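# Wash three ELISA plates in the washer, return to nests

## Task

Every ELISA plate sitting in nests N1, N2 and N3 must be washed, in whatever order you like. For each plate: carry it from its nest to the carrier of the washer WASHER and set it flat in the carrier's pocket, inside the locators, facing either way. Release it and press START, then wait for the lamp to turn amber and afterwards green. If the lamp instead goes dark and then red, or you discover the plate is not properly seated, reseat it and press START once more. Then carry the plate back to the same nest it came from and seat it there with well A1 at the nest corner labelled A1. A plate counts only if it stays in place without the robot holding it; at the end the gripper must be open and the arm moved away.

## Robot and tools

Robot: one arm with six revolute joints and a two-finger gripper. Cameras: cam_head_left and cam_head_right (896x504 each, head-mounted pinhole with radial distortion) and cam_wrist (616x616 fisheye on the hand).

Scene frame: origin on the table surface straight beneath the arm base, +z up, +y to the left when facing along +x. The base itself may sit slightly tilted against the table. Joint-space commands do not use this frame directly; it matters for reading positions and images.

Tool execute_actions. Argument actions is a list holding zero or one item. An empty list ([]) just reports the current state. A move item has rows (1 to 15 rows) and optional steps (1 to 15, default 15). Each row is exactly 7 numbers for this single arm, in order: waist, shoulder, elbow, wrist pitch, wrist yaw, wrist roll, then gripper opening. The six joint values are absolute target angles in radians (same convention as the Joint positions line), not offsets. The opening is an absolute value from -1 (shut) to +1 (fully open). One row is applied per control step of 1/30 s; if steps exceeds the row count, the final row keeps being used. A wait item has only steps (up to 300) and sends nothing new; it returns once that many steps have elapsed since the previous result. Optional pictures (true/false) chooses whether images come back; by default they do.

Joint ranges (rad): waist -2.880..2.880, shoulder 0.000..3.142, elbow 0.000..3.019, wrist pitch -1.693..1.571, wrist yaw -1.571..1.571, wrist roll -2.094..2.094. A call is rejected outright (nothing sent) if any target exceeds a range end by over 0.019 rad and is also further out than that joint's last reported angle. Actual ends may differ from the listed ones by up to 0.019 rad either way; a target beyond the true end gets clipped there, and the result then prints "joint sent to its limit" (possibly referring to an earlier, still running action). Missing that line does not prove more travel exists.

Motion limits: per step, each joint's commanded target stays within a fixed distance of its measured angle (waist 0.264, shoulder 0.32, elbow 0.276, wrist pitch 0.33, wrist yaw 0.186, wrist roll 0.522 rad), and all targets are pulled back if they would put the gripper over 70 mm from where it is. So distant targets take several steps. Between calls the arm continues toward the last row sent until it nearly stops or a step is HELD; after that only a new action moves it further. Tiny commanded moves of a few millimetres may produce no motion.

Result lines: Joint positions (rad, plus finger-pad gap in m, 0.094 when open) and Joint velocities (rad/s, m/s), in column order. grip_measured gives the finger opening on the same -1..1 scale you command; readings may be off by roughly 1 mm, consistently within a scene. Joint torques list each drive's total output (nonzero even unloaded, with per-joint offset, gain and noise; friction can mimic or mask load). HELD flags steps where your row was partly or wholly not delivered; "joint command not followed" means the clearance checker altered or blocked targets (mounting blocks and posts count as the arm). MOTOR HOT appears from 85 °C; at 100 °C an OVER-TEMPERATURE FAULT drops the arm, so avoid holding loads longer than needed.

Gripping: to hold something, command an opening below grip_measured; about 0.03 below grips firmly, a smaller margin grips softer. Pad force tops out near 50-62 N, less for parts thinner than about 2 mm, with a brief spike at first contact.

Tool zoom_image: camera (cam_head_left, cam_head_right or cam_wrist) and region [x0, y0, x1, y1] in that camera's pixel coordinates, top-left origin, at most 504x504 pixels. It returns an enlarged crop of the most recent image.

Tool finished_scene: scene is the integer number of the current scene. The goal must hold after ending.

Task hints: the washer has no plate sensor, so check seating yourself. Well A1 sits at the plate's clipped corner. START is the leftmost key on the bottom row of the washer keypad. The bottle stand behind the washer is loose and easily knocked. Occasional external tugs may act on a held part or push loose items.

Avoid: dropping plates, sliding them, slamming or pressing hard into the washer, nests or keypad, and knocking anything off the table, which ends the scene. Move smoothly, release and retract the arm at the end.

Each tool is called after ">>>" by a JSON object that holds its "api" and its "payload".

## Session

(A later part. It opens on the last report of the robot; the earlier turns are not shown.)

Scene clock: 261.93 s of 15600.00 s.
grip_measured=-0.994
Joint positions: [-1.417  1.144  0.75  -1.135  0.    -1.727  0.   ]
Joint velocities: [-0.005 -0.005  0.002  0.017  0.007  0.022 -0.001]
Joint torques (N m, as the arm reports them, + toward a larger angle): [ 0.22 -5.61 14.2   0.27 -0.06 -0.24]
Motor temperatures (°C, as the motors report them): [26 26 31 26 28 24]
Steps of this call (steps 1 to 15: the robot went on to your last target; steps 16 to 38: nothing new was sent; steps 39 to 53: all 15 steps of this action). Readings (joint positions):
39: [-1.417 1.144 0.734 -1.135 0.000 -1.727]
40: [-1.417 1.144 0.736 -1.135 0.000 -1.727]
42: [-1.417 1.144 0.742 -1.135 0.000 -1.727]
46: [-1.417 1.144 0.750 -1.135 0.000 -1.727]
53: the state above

>>> {"api": "execute_actions", "payload": {"actions": [{"rows":[[-1.41,1.165,0.77,-1.125,0,-1.744,-1],[-1.41,1.18,0.77,-1.125,0,-1.744,-1],[-1.41,1.19,0.77,-1.125,0,-1.744,-1],[-1.41,1.20,0.77,-1.125,0,-1.744,-1],[-1.41,1.21,0.77,-1.125,0,-1.744,-1],[-1.41,1.22,0.77,-1.125,0,-1.744,-1],[-1.41,1.23,0.77,-1.125,0,-1.744,-1],[-1.41,1.24,0.77,-1.125,0,-1.744,-1],[-1.41,1.25,0.77,-1.125,0,-1.744,-1],[-1.41,1.26,0.77,-1.125,0,-1.744,-1]]}]}}

Scene clock: 264.93 s of 15600.00 s.
grip_measured=-0.994
Joint positions: [-1.417  1.231  0.753 -1.142  0.001 -1.728  0.   ]
Joint velocities: [-0.005 -0.034  0.007  0.002  0.022 -0.022 -0.   ]
Joint torques (N m, as the arm reports them, + toward a larger angle): [-0.03 -4.18 10.6   0.39 -0.07 -0.26]
Motor temperatures (°C, as the motors report them): [26 26 31 26 28 24]
Steps of this call (steps 1 to 15: the robot went on to your last target; steps 16 to 75: nothing new was sent; steps 76 to 90: all 15 steps of this action). Readings (joint positions):
76: [-1.417 1.144 0.750 -1.135 0.000 -1.727]
77: [-1.417 1.146 0.750 -1.135 0.000 -1.727]
79: [-1.417 1.158 0.750 -1.135 0.000 -1.727]
83: [-1.417 1.204 0.750 -1.135 0.000 -1.727]
90: the state above

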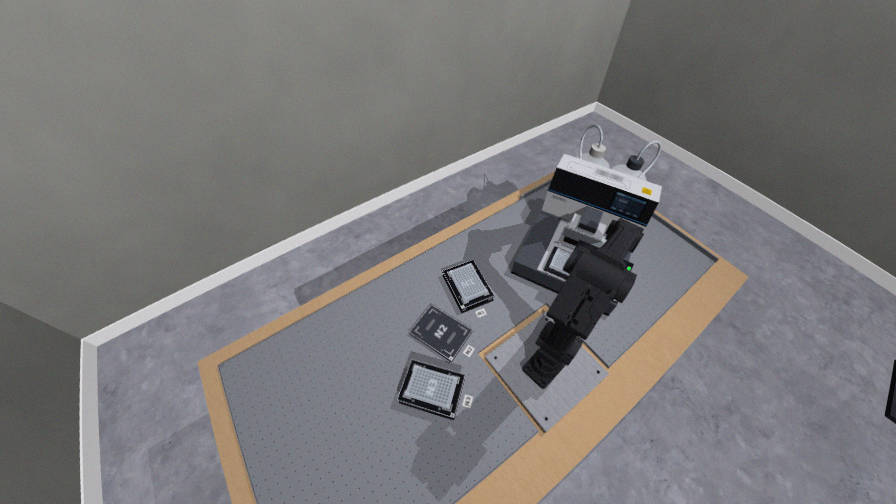

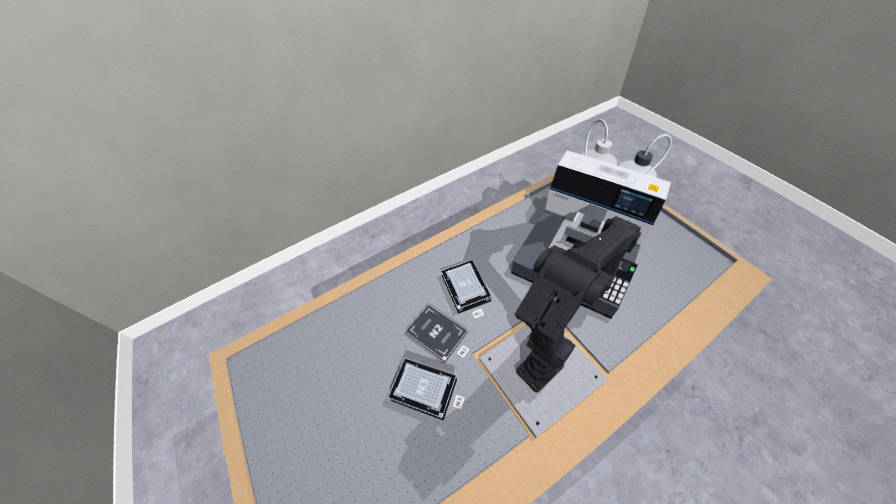

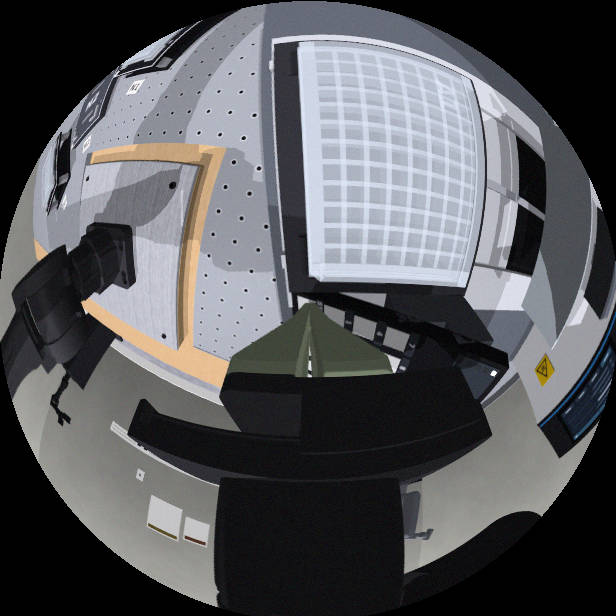

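>>> {"api": "execute_actions", "payload": {"actions": [{"rows":[[-1.41,1.26,0.74,-1.125,0,-1.744,-1]],"steps":8}]}}

Scene clock: 266.10 s of 15600.00 s.
grip_measured=-0.994
Joint positions: [-1.417  1.231  0.753 -1.142  0.001 -1.729  0.   ]
Joint velocities: [-0.005  0.005 -0.002  0.022 -0.007  0.007  0.   ]
Joint torques (N m, as the arm reports them, + toward a larger angle): [ 0.18 -4.18  7.77  0.4  -0.08 -0.23]
Motor temperatures (°C, as the motors report them): [26 26 31 26 28 24]
Steps of this call (steps 1 to 15: the robot went on to your last target; steps 16 to 27: nothing new was sent; steps 28 to 35: all 8 steps of this action). Readings (joint positions):
28: [-1.417 1.231 0.753 -1.142 0.001 -1.729]
29: [-1.417 1.231 0.753 -1.142 0.001 -1.729]
31: [-1.417 1.231 0.753 -1.142 0.001 -1.729]
35: the state above

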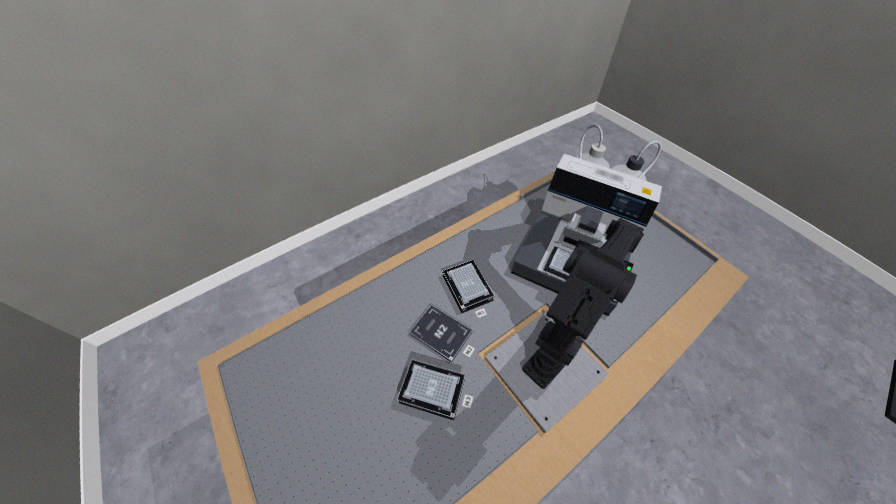

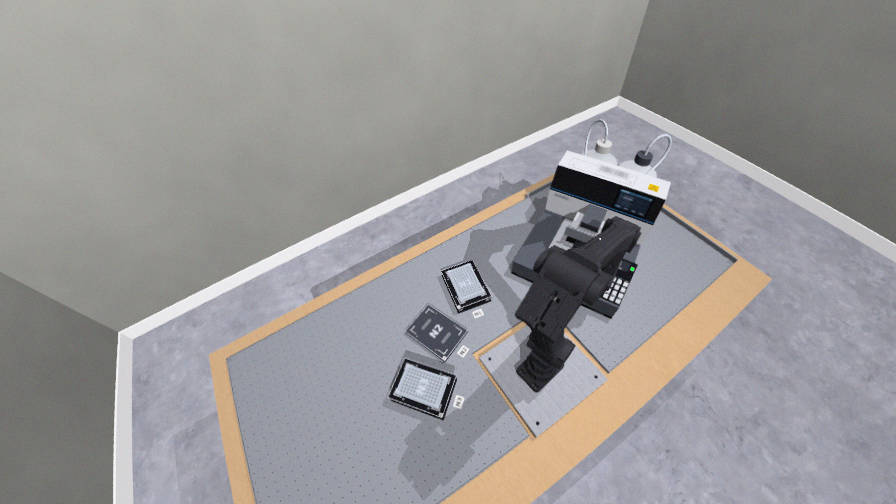

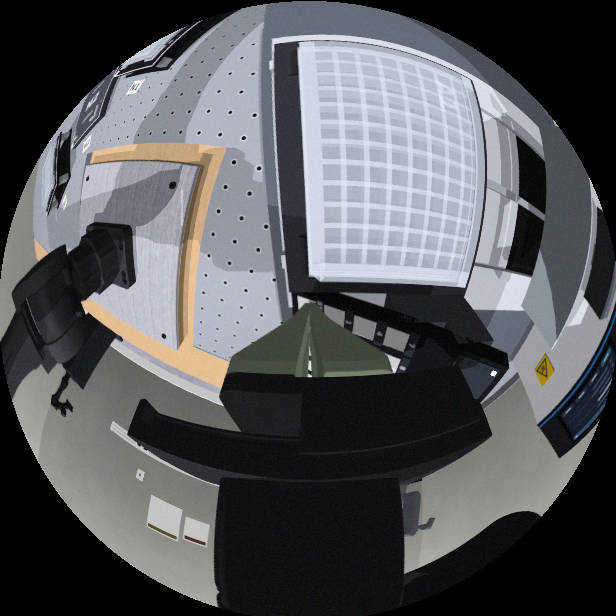

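Lift and look.

>>> {"api": "execute_actions", "payload": {"actions": [{"rows":[[-1.41,1.22,0.738,-1.125,0,-1.744,-1],[-1.41,1.20,0.738,-1.125,0,-1.744,-1],[-1.42,1.185,0.738,-1.125,0,-1.744,-1],[-1.432,1.175,0.738,-1.125,0,-1.744,-1]]}]}}

>>> {"api": "zoom_image", "payload": {"camera": "cam_wrist", "region": [240, 250, 440, 380]}}

Scene clock: 268.20 s of 15600.00 s.
grip_measured=-0.994
Joint positions: [-1.42   1.18   0.749 -1.135  0.001 -1.729  0.   ]
Joint velocities: [ 0.005 -0.015 -0.002  0.017  0.037 -0.066 -0.001]
Joint torques (N m, as the arm reports them, + toward a larger angle): [-1.08 -6.8   8.26  0.24 -0.08 -0.22]
Motor temperatures (°C, as the motors report them): [26 26 31 26 28 24]
Steps of this call (steps 1 to 15: the robot went on to your last target; steps 16 to 48: nothing new was sent; steps 49 to 63: all 15 steps of this action). Readings (joint positions):
49: [-1.417 1.229 0.753 -1.142 0.001 -1.729]
50: [-1.417 1.226 0.752 -1.140 0.001 -1.729]
52: [-1.418 1.214 0.749 -1.136 0.001 -1.729]
56: [-1.419 1.185 0.749 -1.135 0.001 -1.729]
63: the state above

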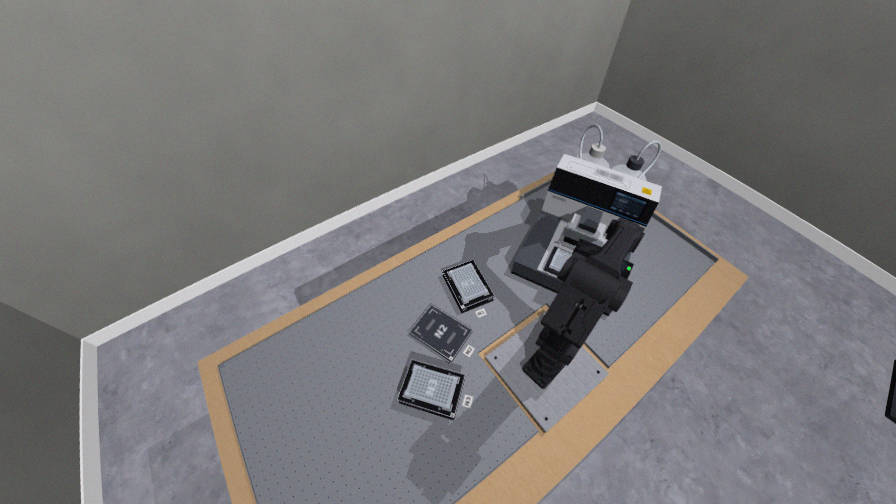

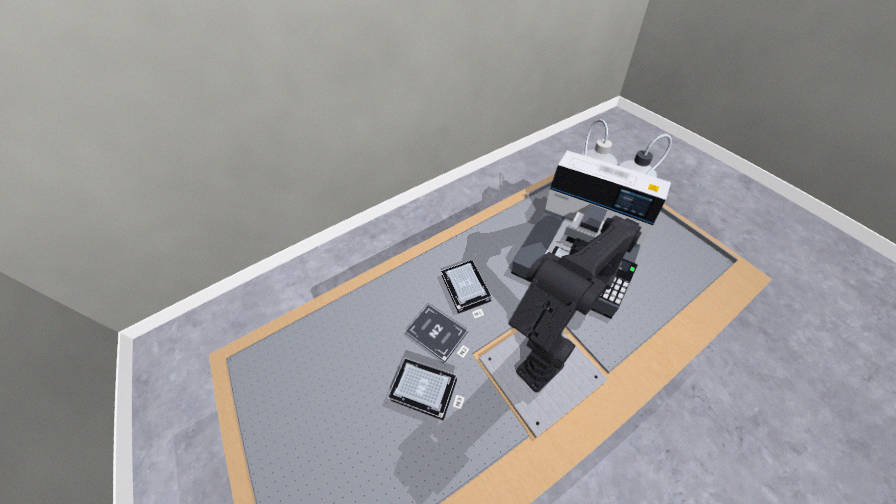

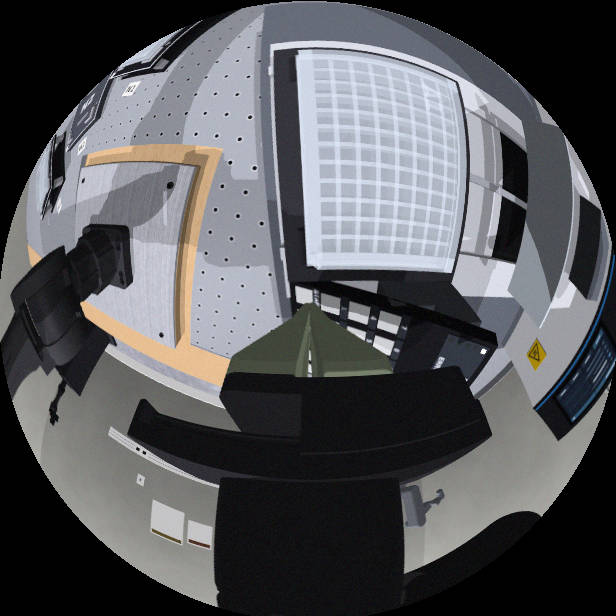

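Region (240, 250, 440, 380) of cam_wrist's 616x616 image, scaled by 2.520, with more detail than that image has; it fills the top 328 rows of this view, and the rest is white.

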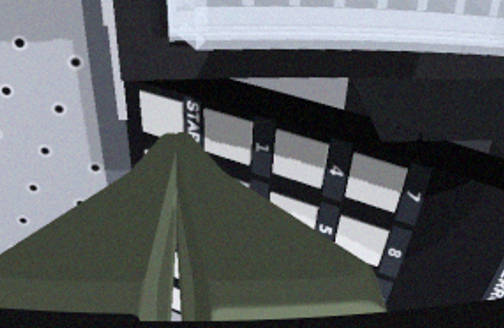

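Need ~3 mm inward.

>>> {"api": "execute_actions", "payload": {"actions": [{"rows":[[-1.43,1.175,0.729,-1.125,0,-1.744,-1],[-1.43,1.175,0.729,-1.125,0,-1.744,-1],[-1.43,1.175,0.729,-1.125,0,-1.744,-1],[-1.43,1.19,0.729,-1.125,0,-1.744,-1],[-1.43,1.20,0.729,-1.125,0,-1.744,-1],[-1.43,1.21,0.729,-1.125,0,-1.744,-1],[-1.43,1.22,0.729,-1.125,0,-1.744,-1],[-1.43,1.23,0.729,-1.125,0,-1.744,-1],[-1.43,1.24,0.729,-1.125,0,-1.744,-1],[-1.43,1.25,0.729,-1.125,0,-1.744,-1]]}], "pictures": false}}

>>> {"api": "execute_actions", "payload": {"actions": [{"steps":10}]}}

Scene clock: 271.90 s of 15600.00 s.
grip_measured=-0.994
Joint positions: [-1.42   1.227  0.741 -1.139  0.001 -1.729  0.   ]
Joint velocities: [ 0.005  0.005  0.002  0.012 -0.007 -0.066 -0.001]
Joint torques (N m, as the arm reports them, + toward a larger angle): [-0.89 -4.48  7.75  0.27 -0.08 -0.23]
Motor temperatures (°C, as the motors report them): [26 26 31 26 28 24]
Steps of this call (steps 1 to 15: the robot went on to your last target; steps 16 to 90: nothing new was sent; then 0.20 s passed at rest; steps 91 to 105: all 15 steps of this action). Readings (joint positions):
91: [-1.420 1.180 0.748 -1.135 0.001 -1.729]
92: [-1.420 1.180 0.746 -1.134 0.001 -1.729]
94: [-1.420 1.180 0.743 -1.134 0.001 -1.729]
98: [-1.420 1.191 0.741 -1.134 0.001 -1.729]
105: the state above

Scene clock: 272.23 s of 15600.00 s.
grip_measured=-0.994
Joint positions: [-1.42   1.227  0.741 -1.139  0.001 -1.729  0.   ]
Joint velocities: [-0.005 -0.005 -0.012 -0.017  0.007 -0.066 -0.   ]
Joint torques (N m, as the arm reports them, + toward a larger angle): [-0.94 -4.73  7.78  0.32 -0.08 -0.22]
Motor temperatures (°C, as the motors report them): [26 26 31 26 28 24]
Steps of this call (steps 1 to 10: the robot went on to your last target). Readings (joint positions):
1: [-1.420 1.227 0.741 -1.139 0.001 -1.729]
2: [-1.420 1.227 0.741 -1.139 0.001 -1.729]
4: [-1.420 1.227 0.741 -1.139 0.001 -1.729]
8: [-1.420 1.227 0.741 -1.139 0.001 -1.729]
10: the state above

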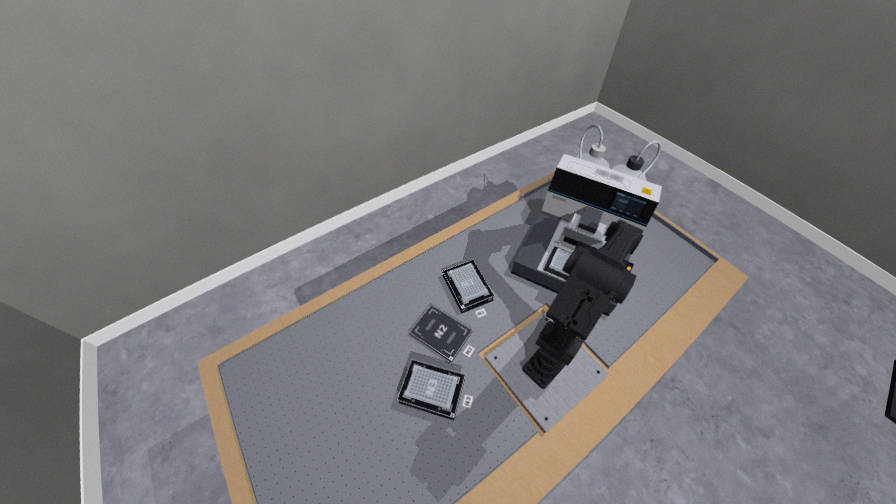

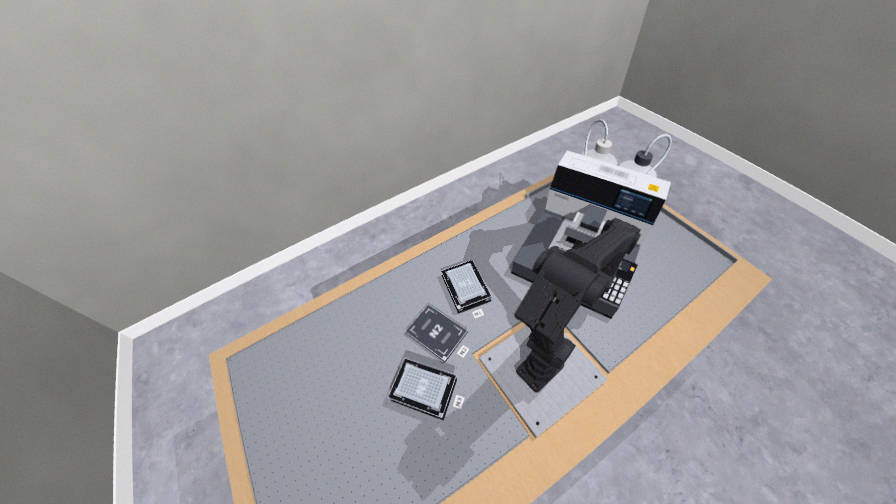

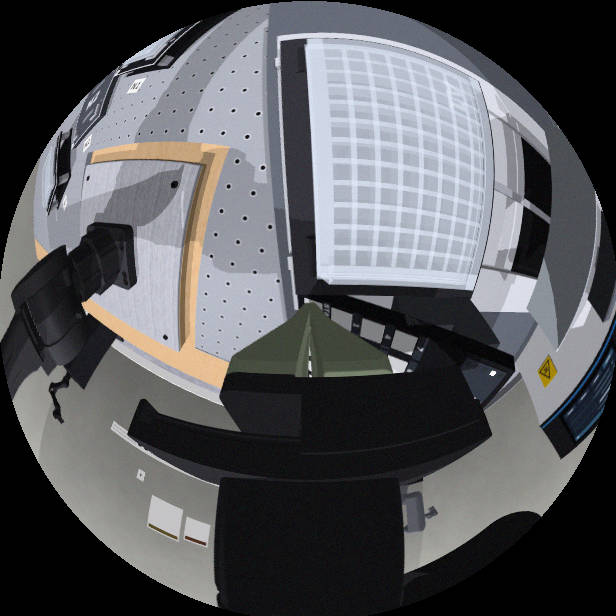

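>>> {"api": "execute_actions", "payload": {"actions": [{"rows":[[-1.42,1.21,0.74,-1.135,0,-1.73,-1],[-1.42,1.19,0.74,-1.135,0,-1.73,-1],[-1.42,1.17,0.77,-1.15,0,-1.73,-1],[-1.42,1.15,0.80,-1.17,0,-1.73,-1],[-1.42,1.15,0.83,-1.19,0,-1.73,-1],[-1.42,1.15,0.86,-1.21,0,-1.73,-1],[-1.42,1.15,0.89,-1.23,0,-1.73,-1],[-1.42,1.15,0.92,-1.25,0,-1.73,-1],[-1.42,1.15,0.94,-1.27,0,-1.73,-1]]}], "pictures": false}}

>>> {"api": "execute_actions", "payload": {"actions": [{"rows":[[-1.40,1.15,0.94,-1.27,0,-1.70,-1],[-1.375,1.15,0.94,-1.27,0,-1.67,-1],[-1.35,1.15,0.94,-1.27,0,-1.64,-1],[-1.325,1.15,0.94,-1.27,0,-1.61,-1],[-1.30,1.15,0.94,-1.27,0,-1.58,0],[-1.275,1.15,0.94,-1.27,0,-1.55,1],[-1.25,1.15,0.94,-1.27,0,-1.52,1],[-1.225,1.15,0.94,-1.27,0,-1.49,1],[-1.20,1.15,0.94,-1.27,0,-1.47,1],[-1.18,1.15,0.94,-1.27,0,-1.458,1],[-1.16,1.15,0.94,-1.27,0,-1.458,1],[-1.145,1.15,0.94,-1.27,0,-1.458,1],[-1.135,1.15,0.94,-1.27,0,-1.458,1],[-1.128,1.15,0.94,-1.27,0,-1.458,1],[-1.122,1.15,0.94,-1.27,0,-1.458,1]]}], "pictures": false}}

>>> {"api": "execute_actions", "payload": {"actions": [{"steps":300}], "pictures": false}}

>>> {"api": "execute_actions", "payload": {"actions": [{"steps":150}]}}

Scene clock: 279.23 s of 15600.00 s.
grip_measured=-0.994
Joint positions: [-1.42   1.151  0.914 -1.254  0.001 -1.729  0.   ]
Joint velocities: [-0.015 -0.044  0.002 -0.056 -0.066 -0.051 -0.001]
Joint torques (N m, as the arm reports them, + toward a larger angle): [-0.29 -7.18 12.53 -0.61 -0.07 -0.06]
Motor temperatures (°C, as the motors report them): [26 26 31 26 28 24]
Steps of this call (steps 1 to 15: the robot went on to your last target; steps 16 to 195: nothing new was sent; steps 196 to 210: all 15 steps of this action). Readings (joint positions):
196: [-1.420 1.225 0.741 -1.139 0.001 -1.729]
197: [-1.420 1.220 0.741 -1.139 0.001 -1.729]
199: [-1.420 1.204 0.742 -1.144 0.001 -1.729]
203: [-1.420 1.167 0.797 -1.211 0.001 -1.729]
210: the state above

Scene clock: 279.73 s of 15600.00 s.
grip_measured=+1.000
Joint positions: [-1.133  1.151  0.914 -1.261  0.001 -1.504  0.094]
Joint velocities: [ 0.23  -0.005 -0.002 -0.002  0.037  0.198  0.   ]
Joint torques (N m, as the arm reports them, + toward a larger angle): [-0.42 -7.2  12.47 -0.48 -0.08  0.12]
Motor temperatures (°C, as the motors report them): [26 26 31 26 28 24]
Steps of this call (steps 1 to 15: all 15 steps of this action). Readings (joint positions):
1: [-1.419 1.151 0.914 -1.257 0.001 -1.727]
2: [-1.416 1.151 0.914 -1.259 0.001 -1.720]
4: [-1.391 1.151 0.914 -1.260 0.001 -1.693]
8: [-1.284 1.151 0.914 -1.261 0.001 -1.607]
15: the state above

Scene clock: 289.73 s of 15600.00 s.
grip_measured=+1.000
Joint positions: [-1.124  1.151  0.914 -1.261  0.001 -1.475  0.094]
Joint velocities: [-0.005 -0.015 -0.007  0.007 -0.066 -0.022  0.   ]
Joint torques (N m, as the arm reports them, + toward a larger angle): [-0.14 -7.4  12.48 -0.49 -0.07  0.1 ]
Motor temperatures (°C, as the motors report them): [26 26 32 26 28 24]
Steps of this call (steps 1 to 30: the robot went on to your last target; steps 31 to 300: nothing new was sent). Readings (joint positions):
1: [-1.126 1.151 0.914 -1.261 0.001 -1.498]
2: [-1.124 1.151 0.914 -1.261 0.001 -1.494]
4: [-1.124 1.151 0.914 -1.261 0.001 -1.487]
8: [-1.124 1.151 0.914 -1.261 0.001 -1.480]
300: the state above
The arm was judged still, so your last target was given up. Only a new action makes it travel on or press farther. Fingers that are still opening or closing keep moving.

Scene clock: 294.73 s of 15600.00 s.
grip_measured=+1.000
Joint positions: [-1.124  1.151  0.914 -1.261  0.001 -1.475  0.094]
Joint velocities: [ 0.005 -0.015  0.002 -0.007  0.037 -0.022  0.   ]
Joint torques (N m, as the arm reports them, + toward a larger angle): [-0.14 -7.41 12.47 -0.48 -0.08  0.11]
Motor temperatures (°C, as the motors report them): [26 26 32 26 28 24]
Steps of this call (steps 1 to 90: nothing new was sent; then 2.00 s passed at rest). Readings (joint positions):
1: [-1.124 1.151 0.914 -1.261 0.001 -1.475]
2: [-1.124 1.151 0.914 -1.261 0.001 -1.475]
4: [-1.124 1.151 0.914 -1.261 0.001 -1.475]
8: [-1.124 1.151 0.914 -1.261 0.001 -1.475]
90: the state above

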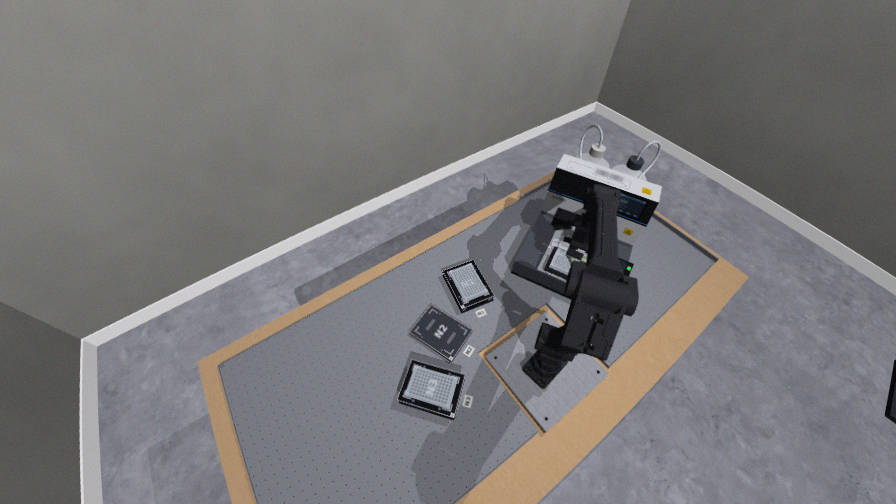

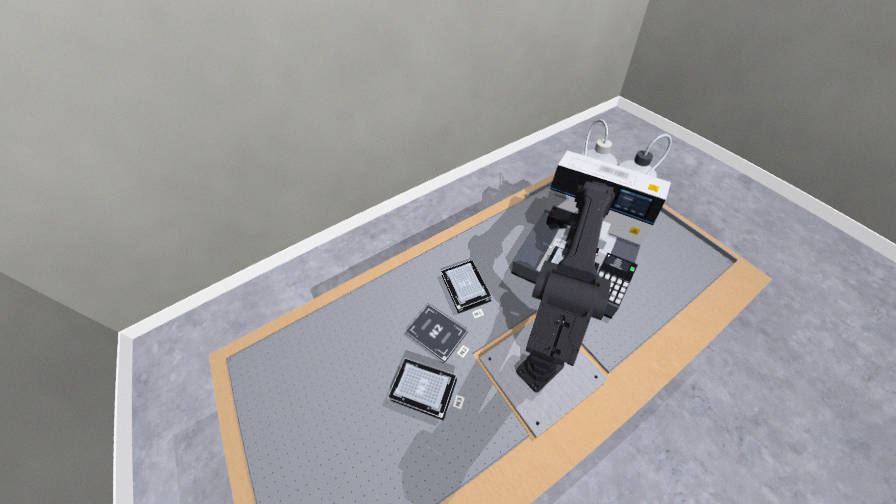

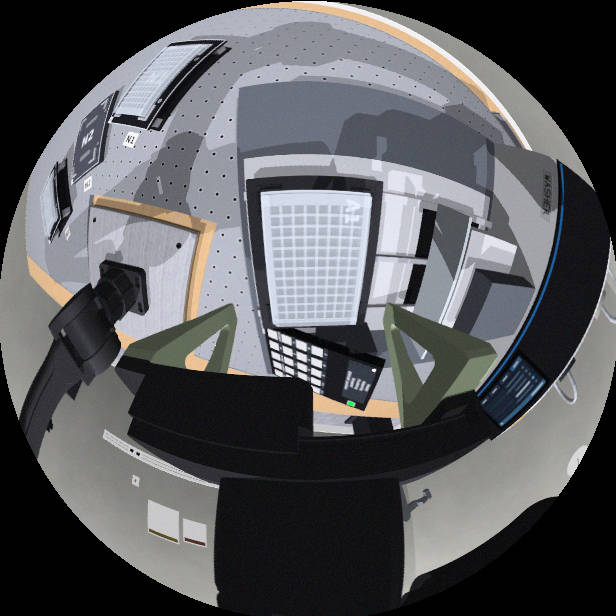

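>>> {"api": "execute_actions", "payload": {"actions": [{"rows":[[-1.14,1.16,0.90,-1.24,0,-1.475,1],[-1.14,1.17,0.89,-1.22,0,-1.475,1],[-1.14,1.18,0.88,-1.20,0,-1.475,1],[-1.14,1.19,0.87,-1.18,0,-1.475,1],[-1.14,1.20,0.86,-1.16,0,-1.475,1],[-1.14,1.21,0.85,-1.14,0,-1.475,1],[-1.14,1.22,0.84,-1.12,0,-1.475,1],[-1.14,1.22,0.833,-1.105,0,-1.475,1],[-1.14,1.22,0.829,-1.094,0,-1.475,1],[-1.14,1.22,0.826,-1.094,0,-1.475,1]]}], "pictures": false}}

>>> {"api": "execute_actions", "payload": {"actions": [{"steps":10}], "pictures": false}}

Scene clock: 297.70 s of 15600.00 s.
grip_measured=+1.000
Joint positions: [-1.128  1.216  0.832 -1.107  0.001 -1.475  0.094]
Joint velocities: [ 0.005 -0.005 -0.007  0.061  0.007 -0.022  0.   ]
Joint torques (N m, as the arm reports them, + toward a larger angle): [-1.04 -7.6   9.06  0.34 -0.08 -0.06]
Motor temperatures (°C, as the motors report them): [26 26 32 26 28 24]
Steps of this call (steps 1 to 74: nothing new was sent; steps 75 to 89: all 15 steps of this action). Readings (joint positions):
75: [-1.124 1.151 0.914 -1.259 0.001 -1.475]
76: [-1.125 1.151 0.912 -1.251 0.001 -1.475]
78: [-1.127 1.153 0.902 -1.222 0.001 -1.475]
82: [-1.128 1.183 0.865 -1.148 0.001 -1.475]
89: the state above

Scene clock: 298.03 s of 15600.00 s.
grip_measured=+1.000
Joint positions: [-1.128  1.216  0.832 -1.105  0.001 -1.475  0.094]
Joint velocities: [-0.024  0.005  0.002 -0.002 -0.051  0.007  0.   ]
Joint torques (N m, as the arm reports them, + toward a larger angle): [-1.06 -7.42  8.96  0.44 -0.08 -0.06]
Motor temperatures (°C, as the motors report them): [26 26 32 26 28 24]
Steps of this call (steps 1 to 10: the robot went on to your last target). Readings (joint positions):
1: [-1.128 1.216 0.832 -1.105 0.001 -1.475]
2: [-1.128 1.216 0.832 -1.105 0.001 -1.475]
4: [-1.128 1.216 0.832 -1.105 0.001 -1.475]
8: [-1.128 1.216 0.832 -1.105 0.001 -1.475]
10: the state above

>>> {"api": "execute_actions", "payload": {"actions": [{"rows":[[-1.135,1.23,0.84,-1.09,0,-1.475,1],[-1.135,1.24,0.84,-1.09,0,-1.475,1],[-1.135,1.25,0.84,-1.09,0,-1.475,1],[-1.135,1.26,0.84,-1.09,0,-1.475,1],[-1.135,1.27,0.84,-1.09,0,-1.475,1],[-1.135,1.28,0.84,-1.09,0,-1.475,1],[-1.135,1.287,0.84,-1.09,0,-1.475,1],[-1.135,1.292,0.84,-1.09,0,-1.475,1],[-1.135,1.296,0.84,-1.09,0,-1.475,1]]}]}}

Scene clock: 300.97 s of 15600.00 s.
grip_measured=+1.000
Joint positions: [-1.128  1.287  0.832 -1.099  0.001 -1.475  0.094]
Joint velocities: [-0.005 -0.005 -0.002 -0.012 -0.022  0.022  0.   ]
Joint torques (N m, as the arm reports them, + toward a larger angle): [-0.79 -7.83  9.77  0.21 -0.08 -0.06]
Motor temperatures (°C, as the motors report them): [26 26 32 26 28 24]
Steps of this call (steps 1 to 15: the robot went on to your last target; steps 16 to 73: nothing new was sent; steps 74 to 88: all 15 steps of this action). Readings (joint positions):
74: [-1.128 1.216 0.832 -1.104 0.001 -1.475]
75: [-1.128 1.217 0.832 -1.103 0.001 -1.475]
77: [-1.128 1.222 0.832 -1.101 0.001 -1.475]
81: [-1.128 1.257 0.832 -1.100 0.001 -1.475]
88: the state above

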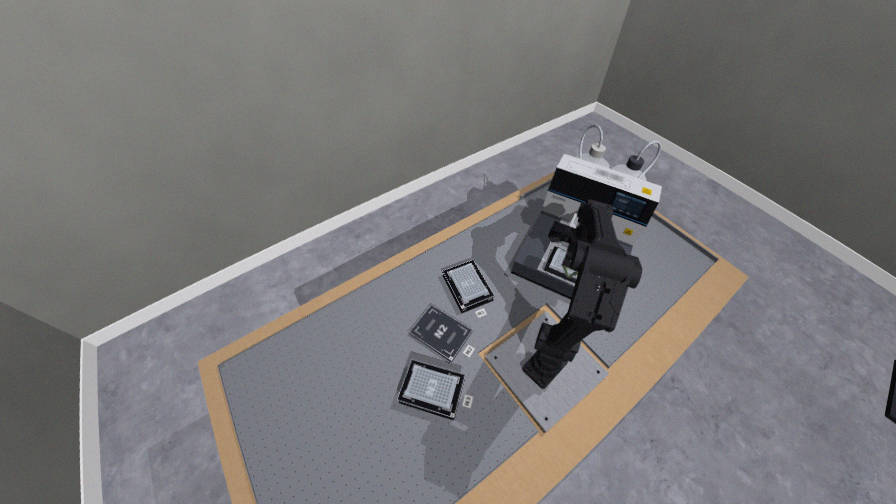

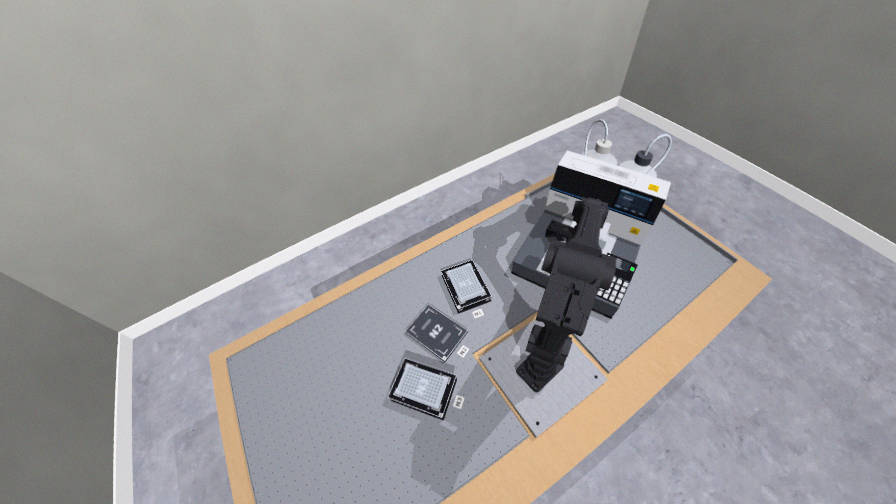

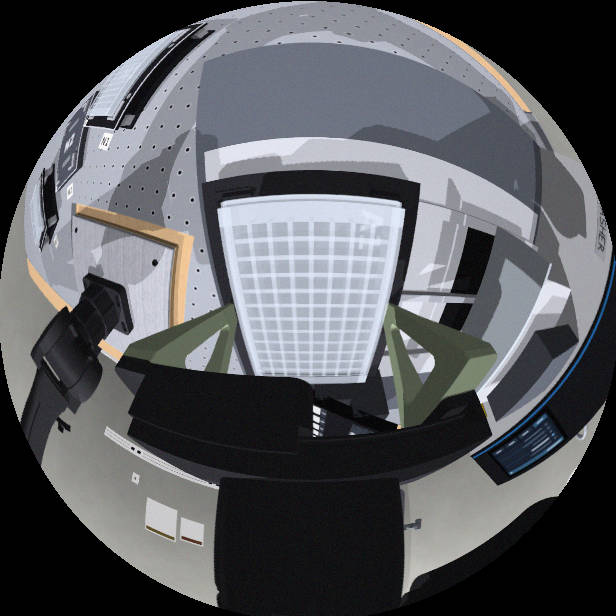

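>>> {"api": "execute_actions", "payload": {"actions": [{"rows":[[-1.128,1.29,0.84,-1.099,0,-1.475,0.9],[-1.128,1.29,0.84,-1.099,0,-1.475,0.82],[-1.128,1.29,0.84,-1.099,0,-1.475,0.78],[-1.128,1.29,0.84,-1.099,0,-1.475,0.73]],"steps":10}], "pictures": false}}

>>> {"api": "execute_actions", "payload": {"actions": [{"rows":[[-1.128,1.275,0.84,-1.099,0,-1.475,0.73],[-1.128,1.265,0.84,-1.099,0,-1.475,0.73],[-1.128,1.255,0.84,-1.099,0,-1.475,0.73],[-1.128,1.24,0.84,-1.099,0,-1.475,0.73],[-1.128,1.225,0.86,-1.11,0,-1.475,0.73],[-1.128,1.21,0.88,-1.13,0,-1.475,0.73],[-1.128,1.21,0.90,-1.16,0,-1.475,0.73],[-1.128,1.21,0.92,-1.19,0,-1.475,0.73],[-1.128,1.21,0.94,-1.22,0,-1.475,0.73],[-1.128,1.21,0.96,-1.25,0,-1.475,0.73],[-1.128,1.21,0.98,-1.28,0,-1.475,0.73],[-1.128,1.21,1.0,-1.31,0,-1.475,0.73],[-1.128,1.21,1.02,-1.33,0,-1.475,0.73]]}], "pictures": false}}

>>> {"api": "execute_actions", "payload": {"actions": [{"rows":[[-1.11,1.21,1.02,-1.33,0,-1.45,0.73],[-1.08,1.21,1.02,-1.33,0,-1.41,0.73],[-1.04,1.21,1.02,-1.33,0,-1.37,0.73],[-1.0,1.21,1.02,-1.33,0,-1.33,0.73],[-0.96,1.21,1.02,-1.33,0,-1.29,0.73],[-0.92,1.21,1.02,-1.33,0,-1.25,0.73],[-0.88,1.21,1.02,-1.33,0,-1.21,0.73],[-0.84,1.21,1.02,-1.33,0,-1.17,0.73],[-0.8,1.21,1.02,-1.33,0,-1.13,0.73],[-0.76,1.21,1.02,-1.33,0,-1.09,0.73],[-0.72,1.21,1.02,-1.33,0,-1.05,0.73],[-0.68,1.21,1.02,-1.33,0,-1.01,0.73],[-0.64,1.21,1.02,-1.33,0,-0.97,0.73],[-0.6,1.21,1.02,-1.33,0,-0.93,0.73],[-0.56,1.21,1.02,-1.33,0,-0.89,0.73]]}], "pictures": false}}

>>> {"api": "execute_actions", "payload": {"actions": [{"rows":[[-0.52,1.21,1.02,-1.33,0,-0.84,0.73],[-0.48,1.21,1.02,-1.33,0,-0.79,0.73],[-0.44,1.21,1.02,-1.33,0,-0.74,0.73],[-0.4,1.21,1.02,-1.33,0,-0.69,0.73],[-0.36,1.21,1.02,-1.33,0,-0.64,0.73],[-0.32,1.21,1.02,-1.33,0,-0.59,0.73],[-0.28,1.21,1.02,-1.33,0,-0.54,0.73],[-0.24,1.21,1.02,-1.33,0,-0.49,0.73],[-0.2,1.21,1.02,-1.33,0,-0.44,0.73],[-0.16,1.21,1.02,-1.33,0,-0.39,0.73],[-0.12,1.21,1.02,-1.33,0,-0.34,0.73],[-0.08,1.21,1.02,-1.33,0,-0.29,0.73],[-0.04,1.21,1.02,-1.33,0,-0.24,0.73],[0,1.21,1.02,-1.33,0,-0.19,0.73],[0.04,1.21,1.02,-1.33,0,-0.14,0.73]]}], "pictures": false}}

>>> {"api": "execute_actions", "payload": {"actions": [{"rows":[[0.08,1.21,1.02,-1.33,0,-0.09,0.73],[0.12,1.21,1.02,-1.33,0,-0.04,0.73],[0.16,1.21,1.02,-1.33,0,0.01,0.73],[0.2,1.21,1.02,-1.33,0,0.06,0.73],[0.24,1.21,1.02,-1.33,0,0.1,0.73],[0.28,1.21,1.02,-1.33,0,0.14,0.73],[0.32,1.21,1.02,-1.33,0,0.18,0.73],[0.36,1.21,1.02,-1.33,0,0.21,0.73],[0.395,1.21,1.02,-1.33,0,0.235,0.73],[0.425,1.21,1.02,-1.33,0,0.254,0.73],[0.45,1.21,1.02,-1.33,0,0.254,0.73],[0.47,1.21,1.02,-1.33,0,0.254,0.73],[0.485,1.21,1.02,-1.33,0,0.254,0.73],[0.497,1.21,1.02,-1.33,0,0.254,0.73],[0.505,1.21,1.02,-1.33,0,0.254,0.73]]}], "pictures": false}}

>>> {"api": "execute_actions", "payload": {"actions": [{"rows":[[0.507,1.22,0.96,-1.29,0,0.254,0.73],[0.507,1.23,0.94,-1.255,0,0.254,0.73],[0.507,1.24,0.92,-1.22,0,0.254,0.73],[0.507,1.25,0.90,-1.185,0,0.254,0.73],[0.507,1.26,0.88,-1.15,0,0.254,0.73],[0.507,1.27,0.86,-1.115,0,0.254,0.73],[0.507,1.28,0.84,-1.08,0,0.254,0.73],[0.507,1.29,0.82,-1.045,0,0.254,0.73],[0.507,1.30,0.80,-1.01,0,0.254,0.73],[0.507,1.31,0.78,-0.975,0,0.254,0.73],[0.507,1.32,0.76,-0.94,0,0.254,0.73],[0.507,1.32,0.745,-0.91,0,0.254,0.73],[0.507,1.32,0.735,-0.89,0,0.254,0.73],[0.507,1.32,0.73,-0.882,0,0.254,0.73],[0.507,1.32,0.727,-0.882,0,0.254,0.73]]}], "pictures": false}}

>>> {"api": "execute_actions", "payload": {"actions": [{"steps":15}]}}

Scene clock: 318.03 s of 15600.00 s.
grip_measured=+0.763
Joint positions: [-1.128  1.287  0.832 -1.099  0.001 -1.475  0.083]
Joint velocities: [-0.005 -0.005  0.017  0.002  0.022 -0.022  0.001]
Joint torques (N m, as the arm reports them, + toward a larger angle): [-0.2  -8.32  9.92 -0.18 -0.08 -0.07]
Motor temperatures (°C, as the motors report them): [26 26 32 26 28 24]
Steps of this call (steps 1 to 15: the robot went on to your last target; steps 16 to 90: nothing new was sent; then 13.73 s passed at rest; steps 91 to 100: all 10 steps of this action). Readings (joint positions):
91: [-1.128 1.287 0.832 -1.099 0.001 -1.475]
92: [-1.128 1.287 0.832 -1.099 0.001 -1.475]
94: [-1.128 1.287 0.832 -1.099 0.001 -1.475]
98: [-1.128 1.287 0.832 -1.099 0.001 -1.475]
100: the state above

Scene clock: 318.53 s of 15600.00 s.
grip_measured=+0.763
Joint positions: [-1.128  1.22   0.962 -1.305  0.001 -1.475  0.083]
Joint velocities: [-0.005 -0.024  0.422 -0.222 -0.037  0.007 -0.   ]
Joint torques (N m, as the arm reports them, + toward a larger angle): [-0.25 -9.64 12.76 -0.6  -0.08 -0.07]
Motor temperatures (°C, as the motors report them): [26 26 32 26 28 24]
Steps of this call (steps 1 to 15: all 15 steps of this action). Readings (joint positions):
1: [-1.128 1.287 0.832 -1.099 0.001 -1.475]
2: [-1.128 1.287 0.832 -1.099 0.001 -1.475]
4: [-1.128 1.281 0.832 -1.099 0.001 -1.475]
8: [-1.128 1.241 0.839 -1.138 0.001 -1.475]
15: the state above

Scene clock: 319.03 s of 15600.00 s.
grip_measured=+0.763
Joint positions: [-0.627  1.216  0.982 -1.319  0.001 -1.065  0.083]
Joint velocities: [ 1.099 -0.005  0.002  0.012  0.022  1.077  0.   ]
Joint torques (N m, as the arm reports them, + toward a larger angle): [-0.09 -9.19 13.39 -0.71 -0.09  0.09]
Motor temperatures (°C, as the motors report them): [26 26 32 26 28 24]
Steps of this call (steps 1 to 15: all 15 steps of this action). Readings (joint positions):
1: [-1.128 1.218 0.974 -1.310 0.001 -1.473]
2: [-1.125 1.217 0.980 -1.313 0.001 -1.465]
4: [-1.095 1.216 0.982 -1.316 0.001 -1.431]
8: [-0.935 1.216 0.982 -1.319 0.001 -1.318]
15: the state above

Scene clock: 319.53 s of 15600.00 s.
grip_measured=+0.763
Joint positions: [-0.033  1.216  0.982 -1.319  0.001 -0.362  0.083]
Joint velocities: [ 1.148  0.005 -0.027 -0.002  0.066  1.341 -0.   ]
Joint torques (N m, as the arm reports them, + toward a larger angle): [-0.01 -9.44 13.36 -0.63 -0.06  0.06]
Motor temperatures (°C, as the motors report them): [26 26 32 26 28 24]
Steps of this call (steps 1 to 15: all 15 steps of this action). Readings (joint positions):
1: [-0.589 1.216 0.982 -1.319 0.001 -1.025]
2: [-0.551 1.216 0.982 -1.319 0.001 -0.983]
4: [-0.474 1.216 0.982 -1.319 0.001 -0.894]
8: [-0.314 1.216 0.982 -1.319 0.001 -0.706]
15: the state above

Scene clock: 320.03 s of 15600.00 s.
grip_measured=+0.763
Joint positions: [ 0.495  1.216  0.982 -1.319  0.001  0.189  0.083]
Joint velocities: [ 0.366 -0.015  0.002 -0.027 -0.037  0.344  0.   ]
Joint torques (N m, as the arm reports them, + toward a larger angle): [-0.92 -9.53 13.46 -0.53 -0.02  0.12]
Motor temperatures (°C, as the motors report them): [26 26 32 26 28 24]
Steps of this call (steps 1 to 15: all 15 steps of this action). Readings (joint positions):
1: [0.007 1.216 0.982 -1.319 0.001 -0.312]
2: [0.047 1.216 0.982 -1.319 0.001 -0.262]
4: [0.127 1.216 0.982 -1.319 0.001 -0.163]
8: [0.287 1.216 0.982 -1.319 0.001 0.020]
15: the state above

Scene clock: 320.53 s of 15600.00 s.
grip_measured=+0.763
Joint positions: [ 0.511  1.32   0.738 -0.916  0.001  0.235  0.083]
Joint velocities: [-0.005  0.093 -0.281  0.31   0.066  0.007 -0.001]
Joint torques (N m, as the arm reports them, + toward a larger angle): [-0.07 -9.6   9.1   0.53 -0.02  0.11]
Motor temperatures (°C, as the motors report them): [26 26 32 26 28 24]
Steps of this call (steps 1 to 15: all 15 steps of this action). Readings (joint positions):
1: [0.506 1.216 0.981 -1.316 0.001 0.199]
2: [0.510 1.216 0.975 -1.301 0.001 0.206]
4: [0.511 1.217 0.950 -1.249 0.001 0.217]
8: [0.511 1.243 0.870 -1.119 0.001 0.229]
15: the state above

Scene clock: 321.03 s of 15600.00 s.
grip_measured=+0.763
Joint positions: [ 0.511  1.322  0.727 -0.893  0.001  0.237  0.083]
Joint velocities: [-0.005  0.015 -0.007 -0.007 -0.007 -0.022  0.001]
Joint torques (N m, as the arm reports them, + toward a larger angle): [-0.05 -8.98  8.44  0.47 -0.01  0.1 ]
Motor temperatures (°C, as the motors report them): [26 26 32 26 28 24]
Steps of this call (steps 1 to 15: the robot went on to your last target). Readings (joint positions):
1: [0.511 1.322 0.731 -0.909 0.001 0.236]
2: [0.511 1.322 0.728 -0.905 0.001 0.236]
4: [0.511 1.322 0.727 -0.898 0.001 0.236]
8: [0.511 1.322 0.727 -0.893 0.001 0.236]
15: the state above

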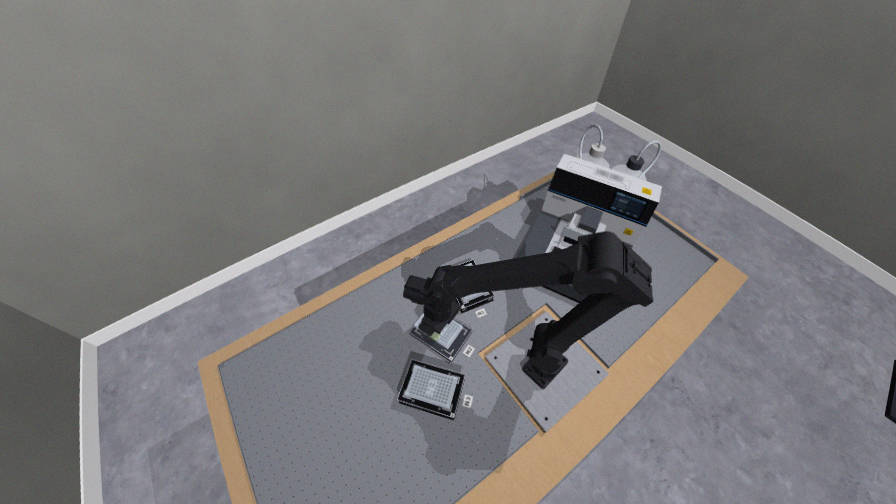

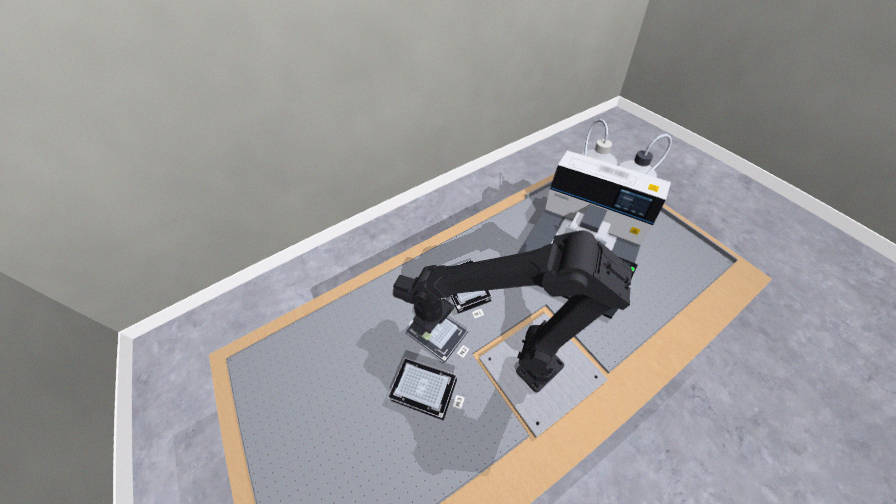

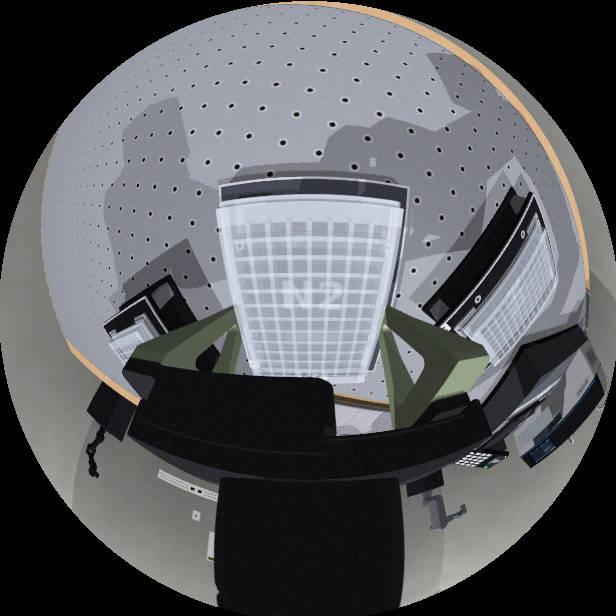

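>>> {"api": "execute_actions", "payload": {"actions": [{"rows":[[0.522,1.335,0.735,-0.879,0,0.25,0.73],[0.522,1.345,0.735,-0.879,0,0.25,0.73],[0.522,1.355,0.735,-0.879,0,0.25,0.73],[0.522,1.365,0.735,-0.879,0,0.25,0.73],[0.522,1.375,0.735,-0.879,0,0.25,0.73],[0.522,1.383,0.735,-0.879,0,0.25,0.73],[0.522,1.39,0.735,-0.879,0,0.25,0.73],[0.522,1.396,0.735,-0.879,0,0.25,0.73],[0.522,1.401,0.735,-0.879,0,0.25,0.73],[0.522,1.405,0.735,-0.879,0,0.25,0.73],[0.522,1.408,0.735,-0.879,0,0.25,0.73]]}]}}

Scene clock: 324.60 s of 15600.00 s.
grip_measured=+0.763
Joint positions: [ 0.511  1.394  0.727 -0.889  0.001  0.237  0.083]
Joint velocities: [ 0.005  0.005 -0.002 -0.012 -0.007  0.022 -0.   ]
Joint torques (N m, as the arm reports them, + toward a larger angle): [ 1.03 -7.93  8.58  0.32 -0.02  0.06]
Motor temperatures (°C, as the motors report them): [26 26 32 26 28 24]
Steps of this call (steps 1 to 15: the robot went on to your last target; steps 16 to 90: nothing new was sent; then 0.07 s passed at rest; steps 91 to 105: all 15 steps of this action). Readings (joint positions):
91: [0.511 1.322 0.727 -0.892 0.001 0.237]
92: [0.511 1.322 0.727 -0.892 0.001 0.237]
94: [0.511 1.328 0.727 -0.890 0.001 0.237]
98: [0.511 1.361 0.727 -0.889 0.001 0.237]
105: the state above

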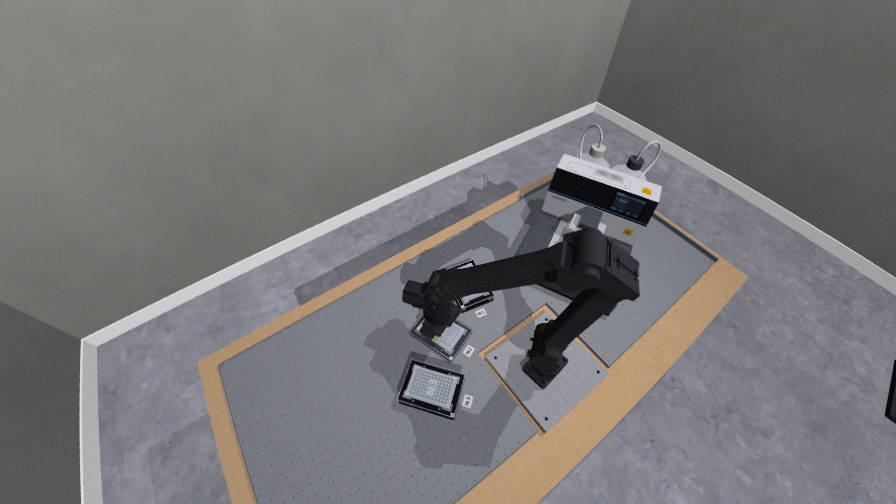

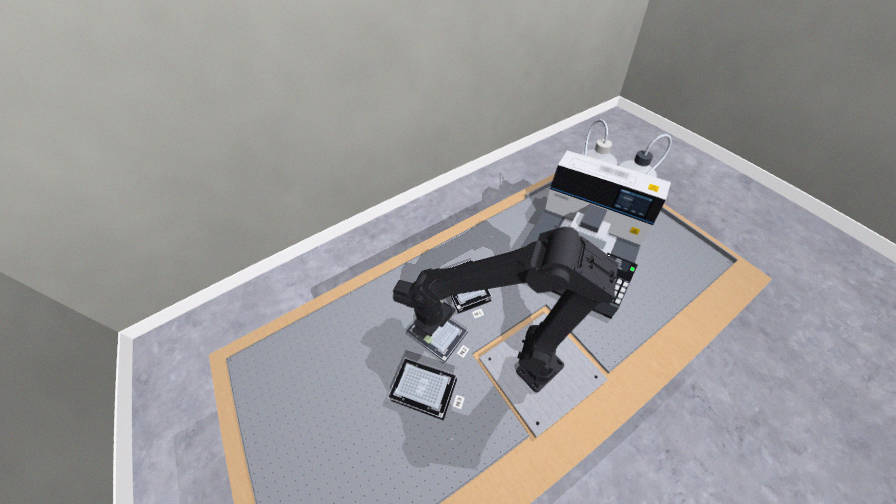

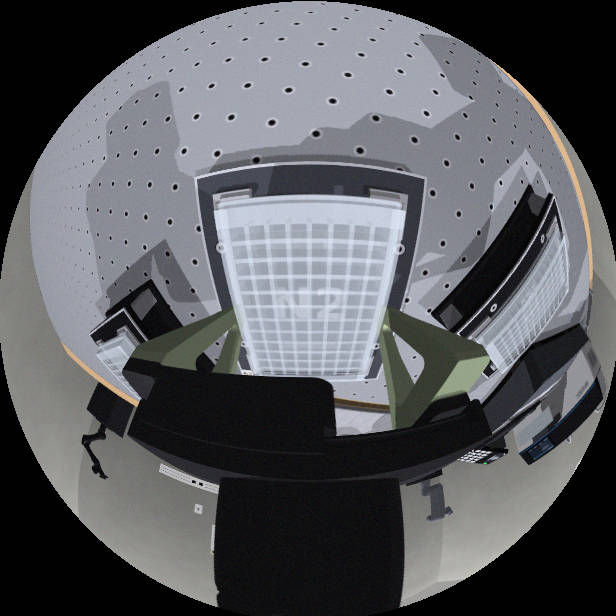

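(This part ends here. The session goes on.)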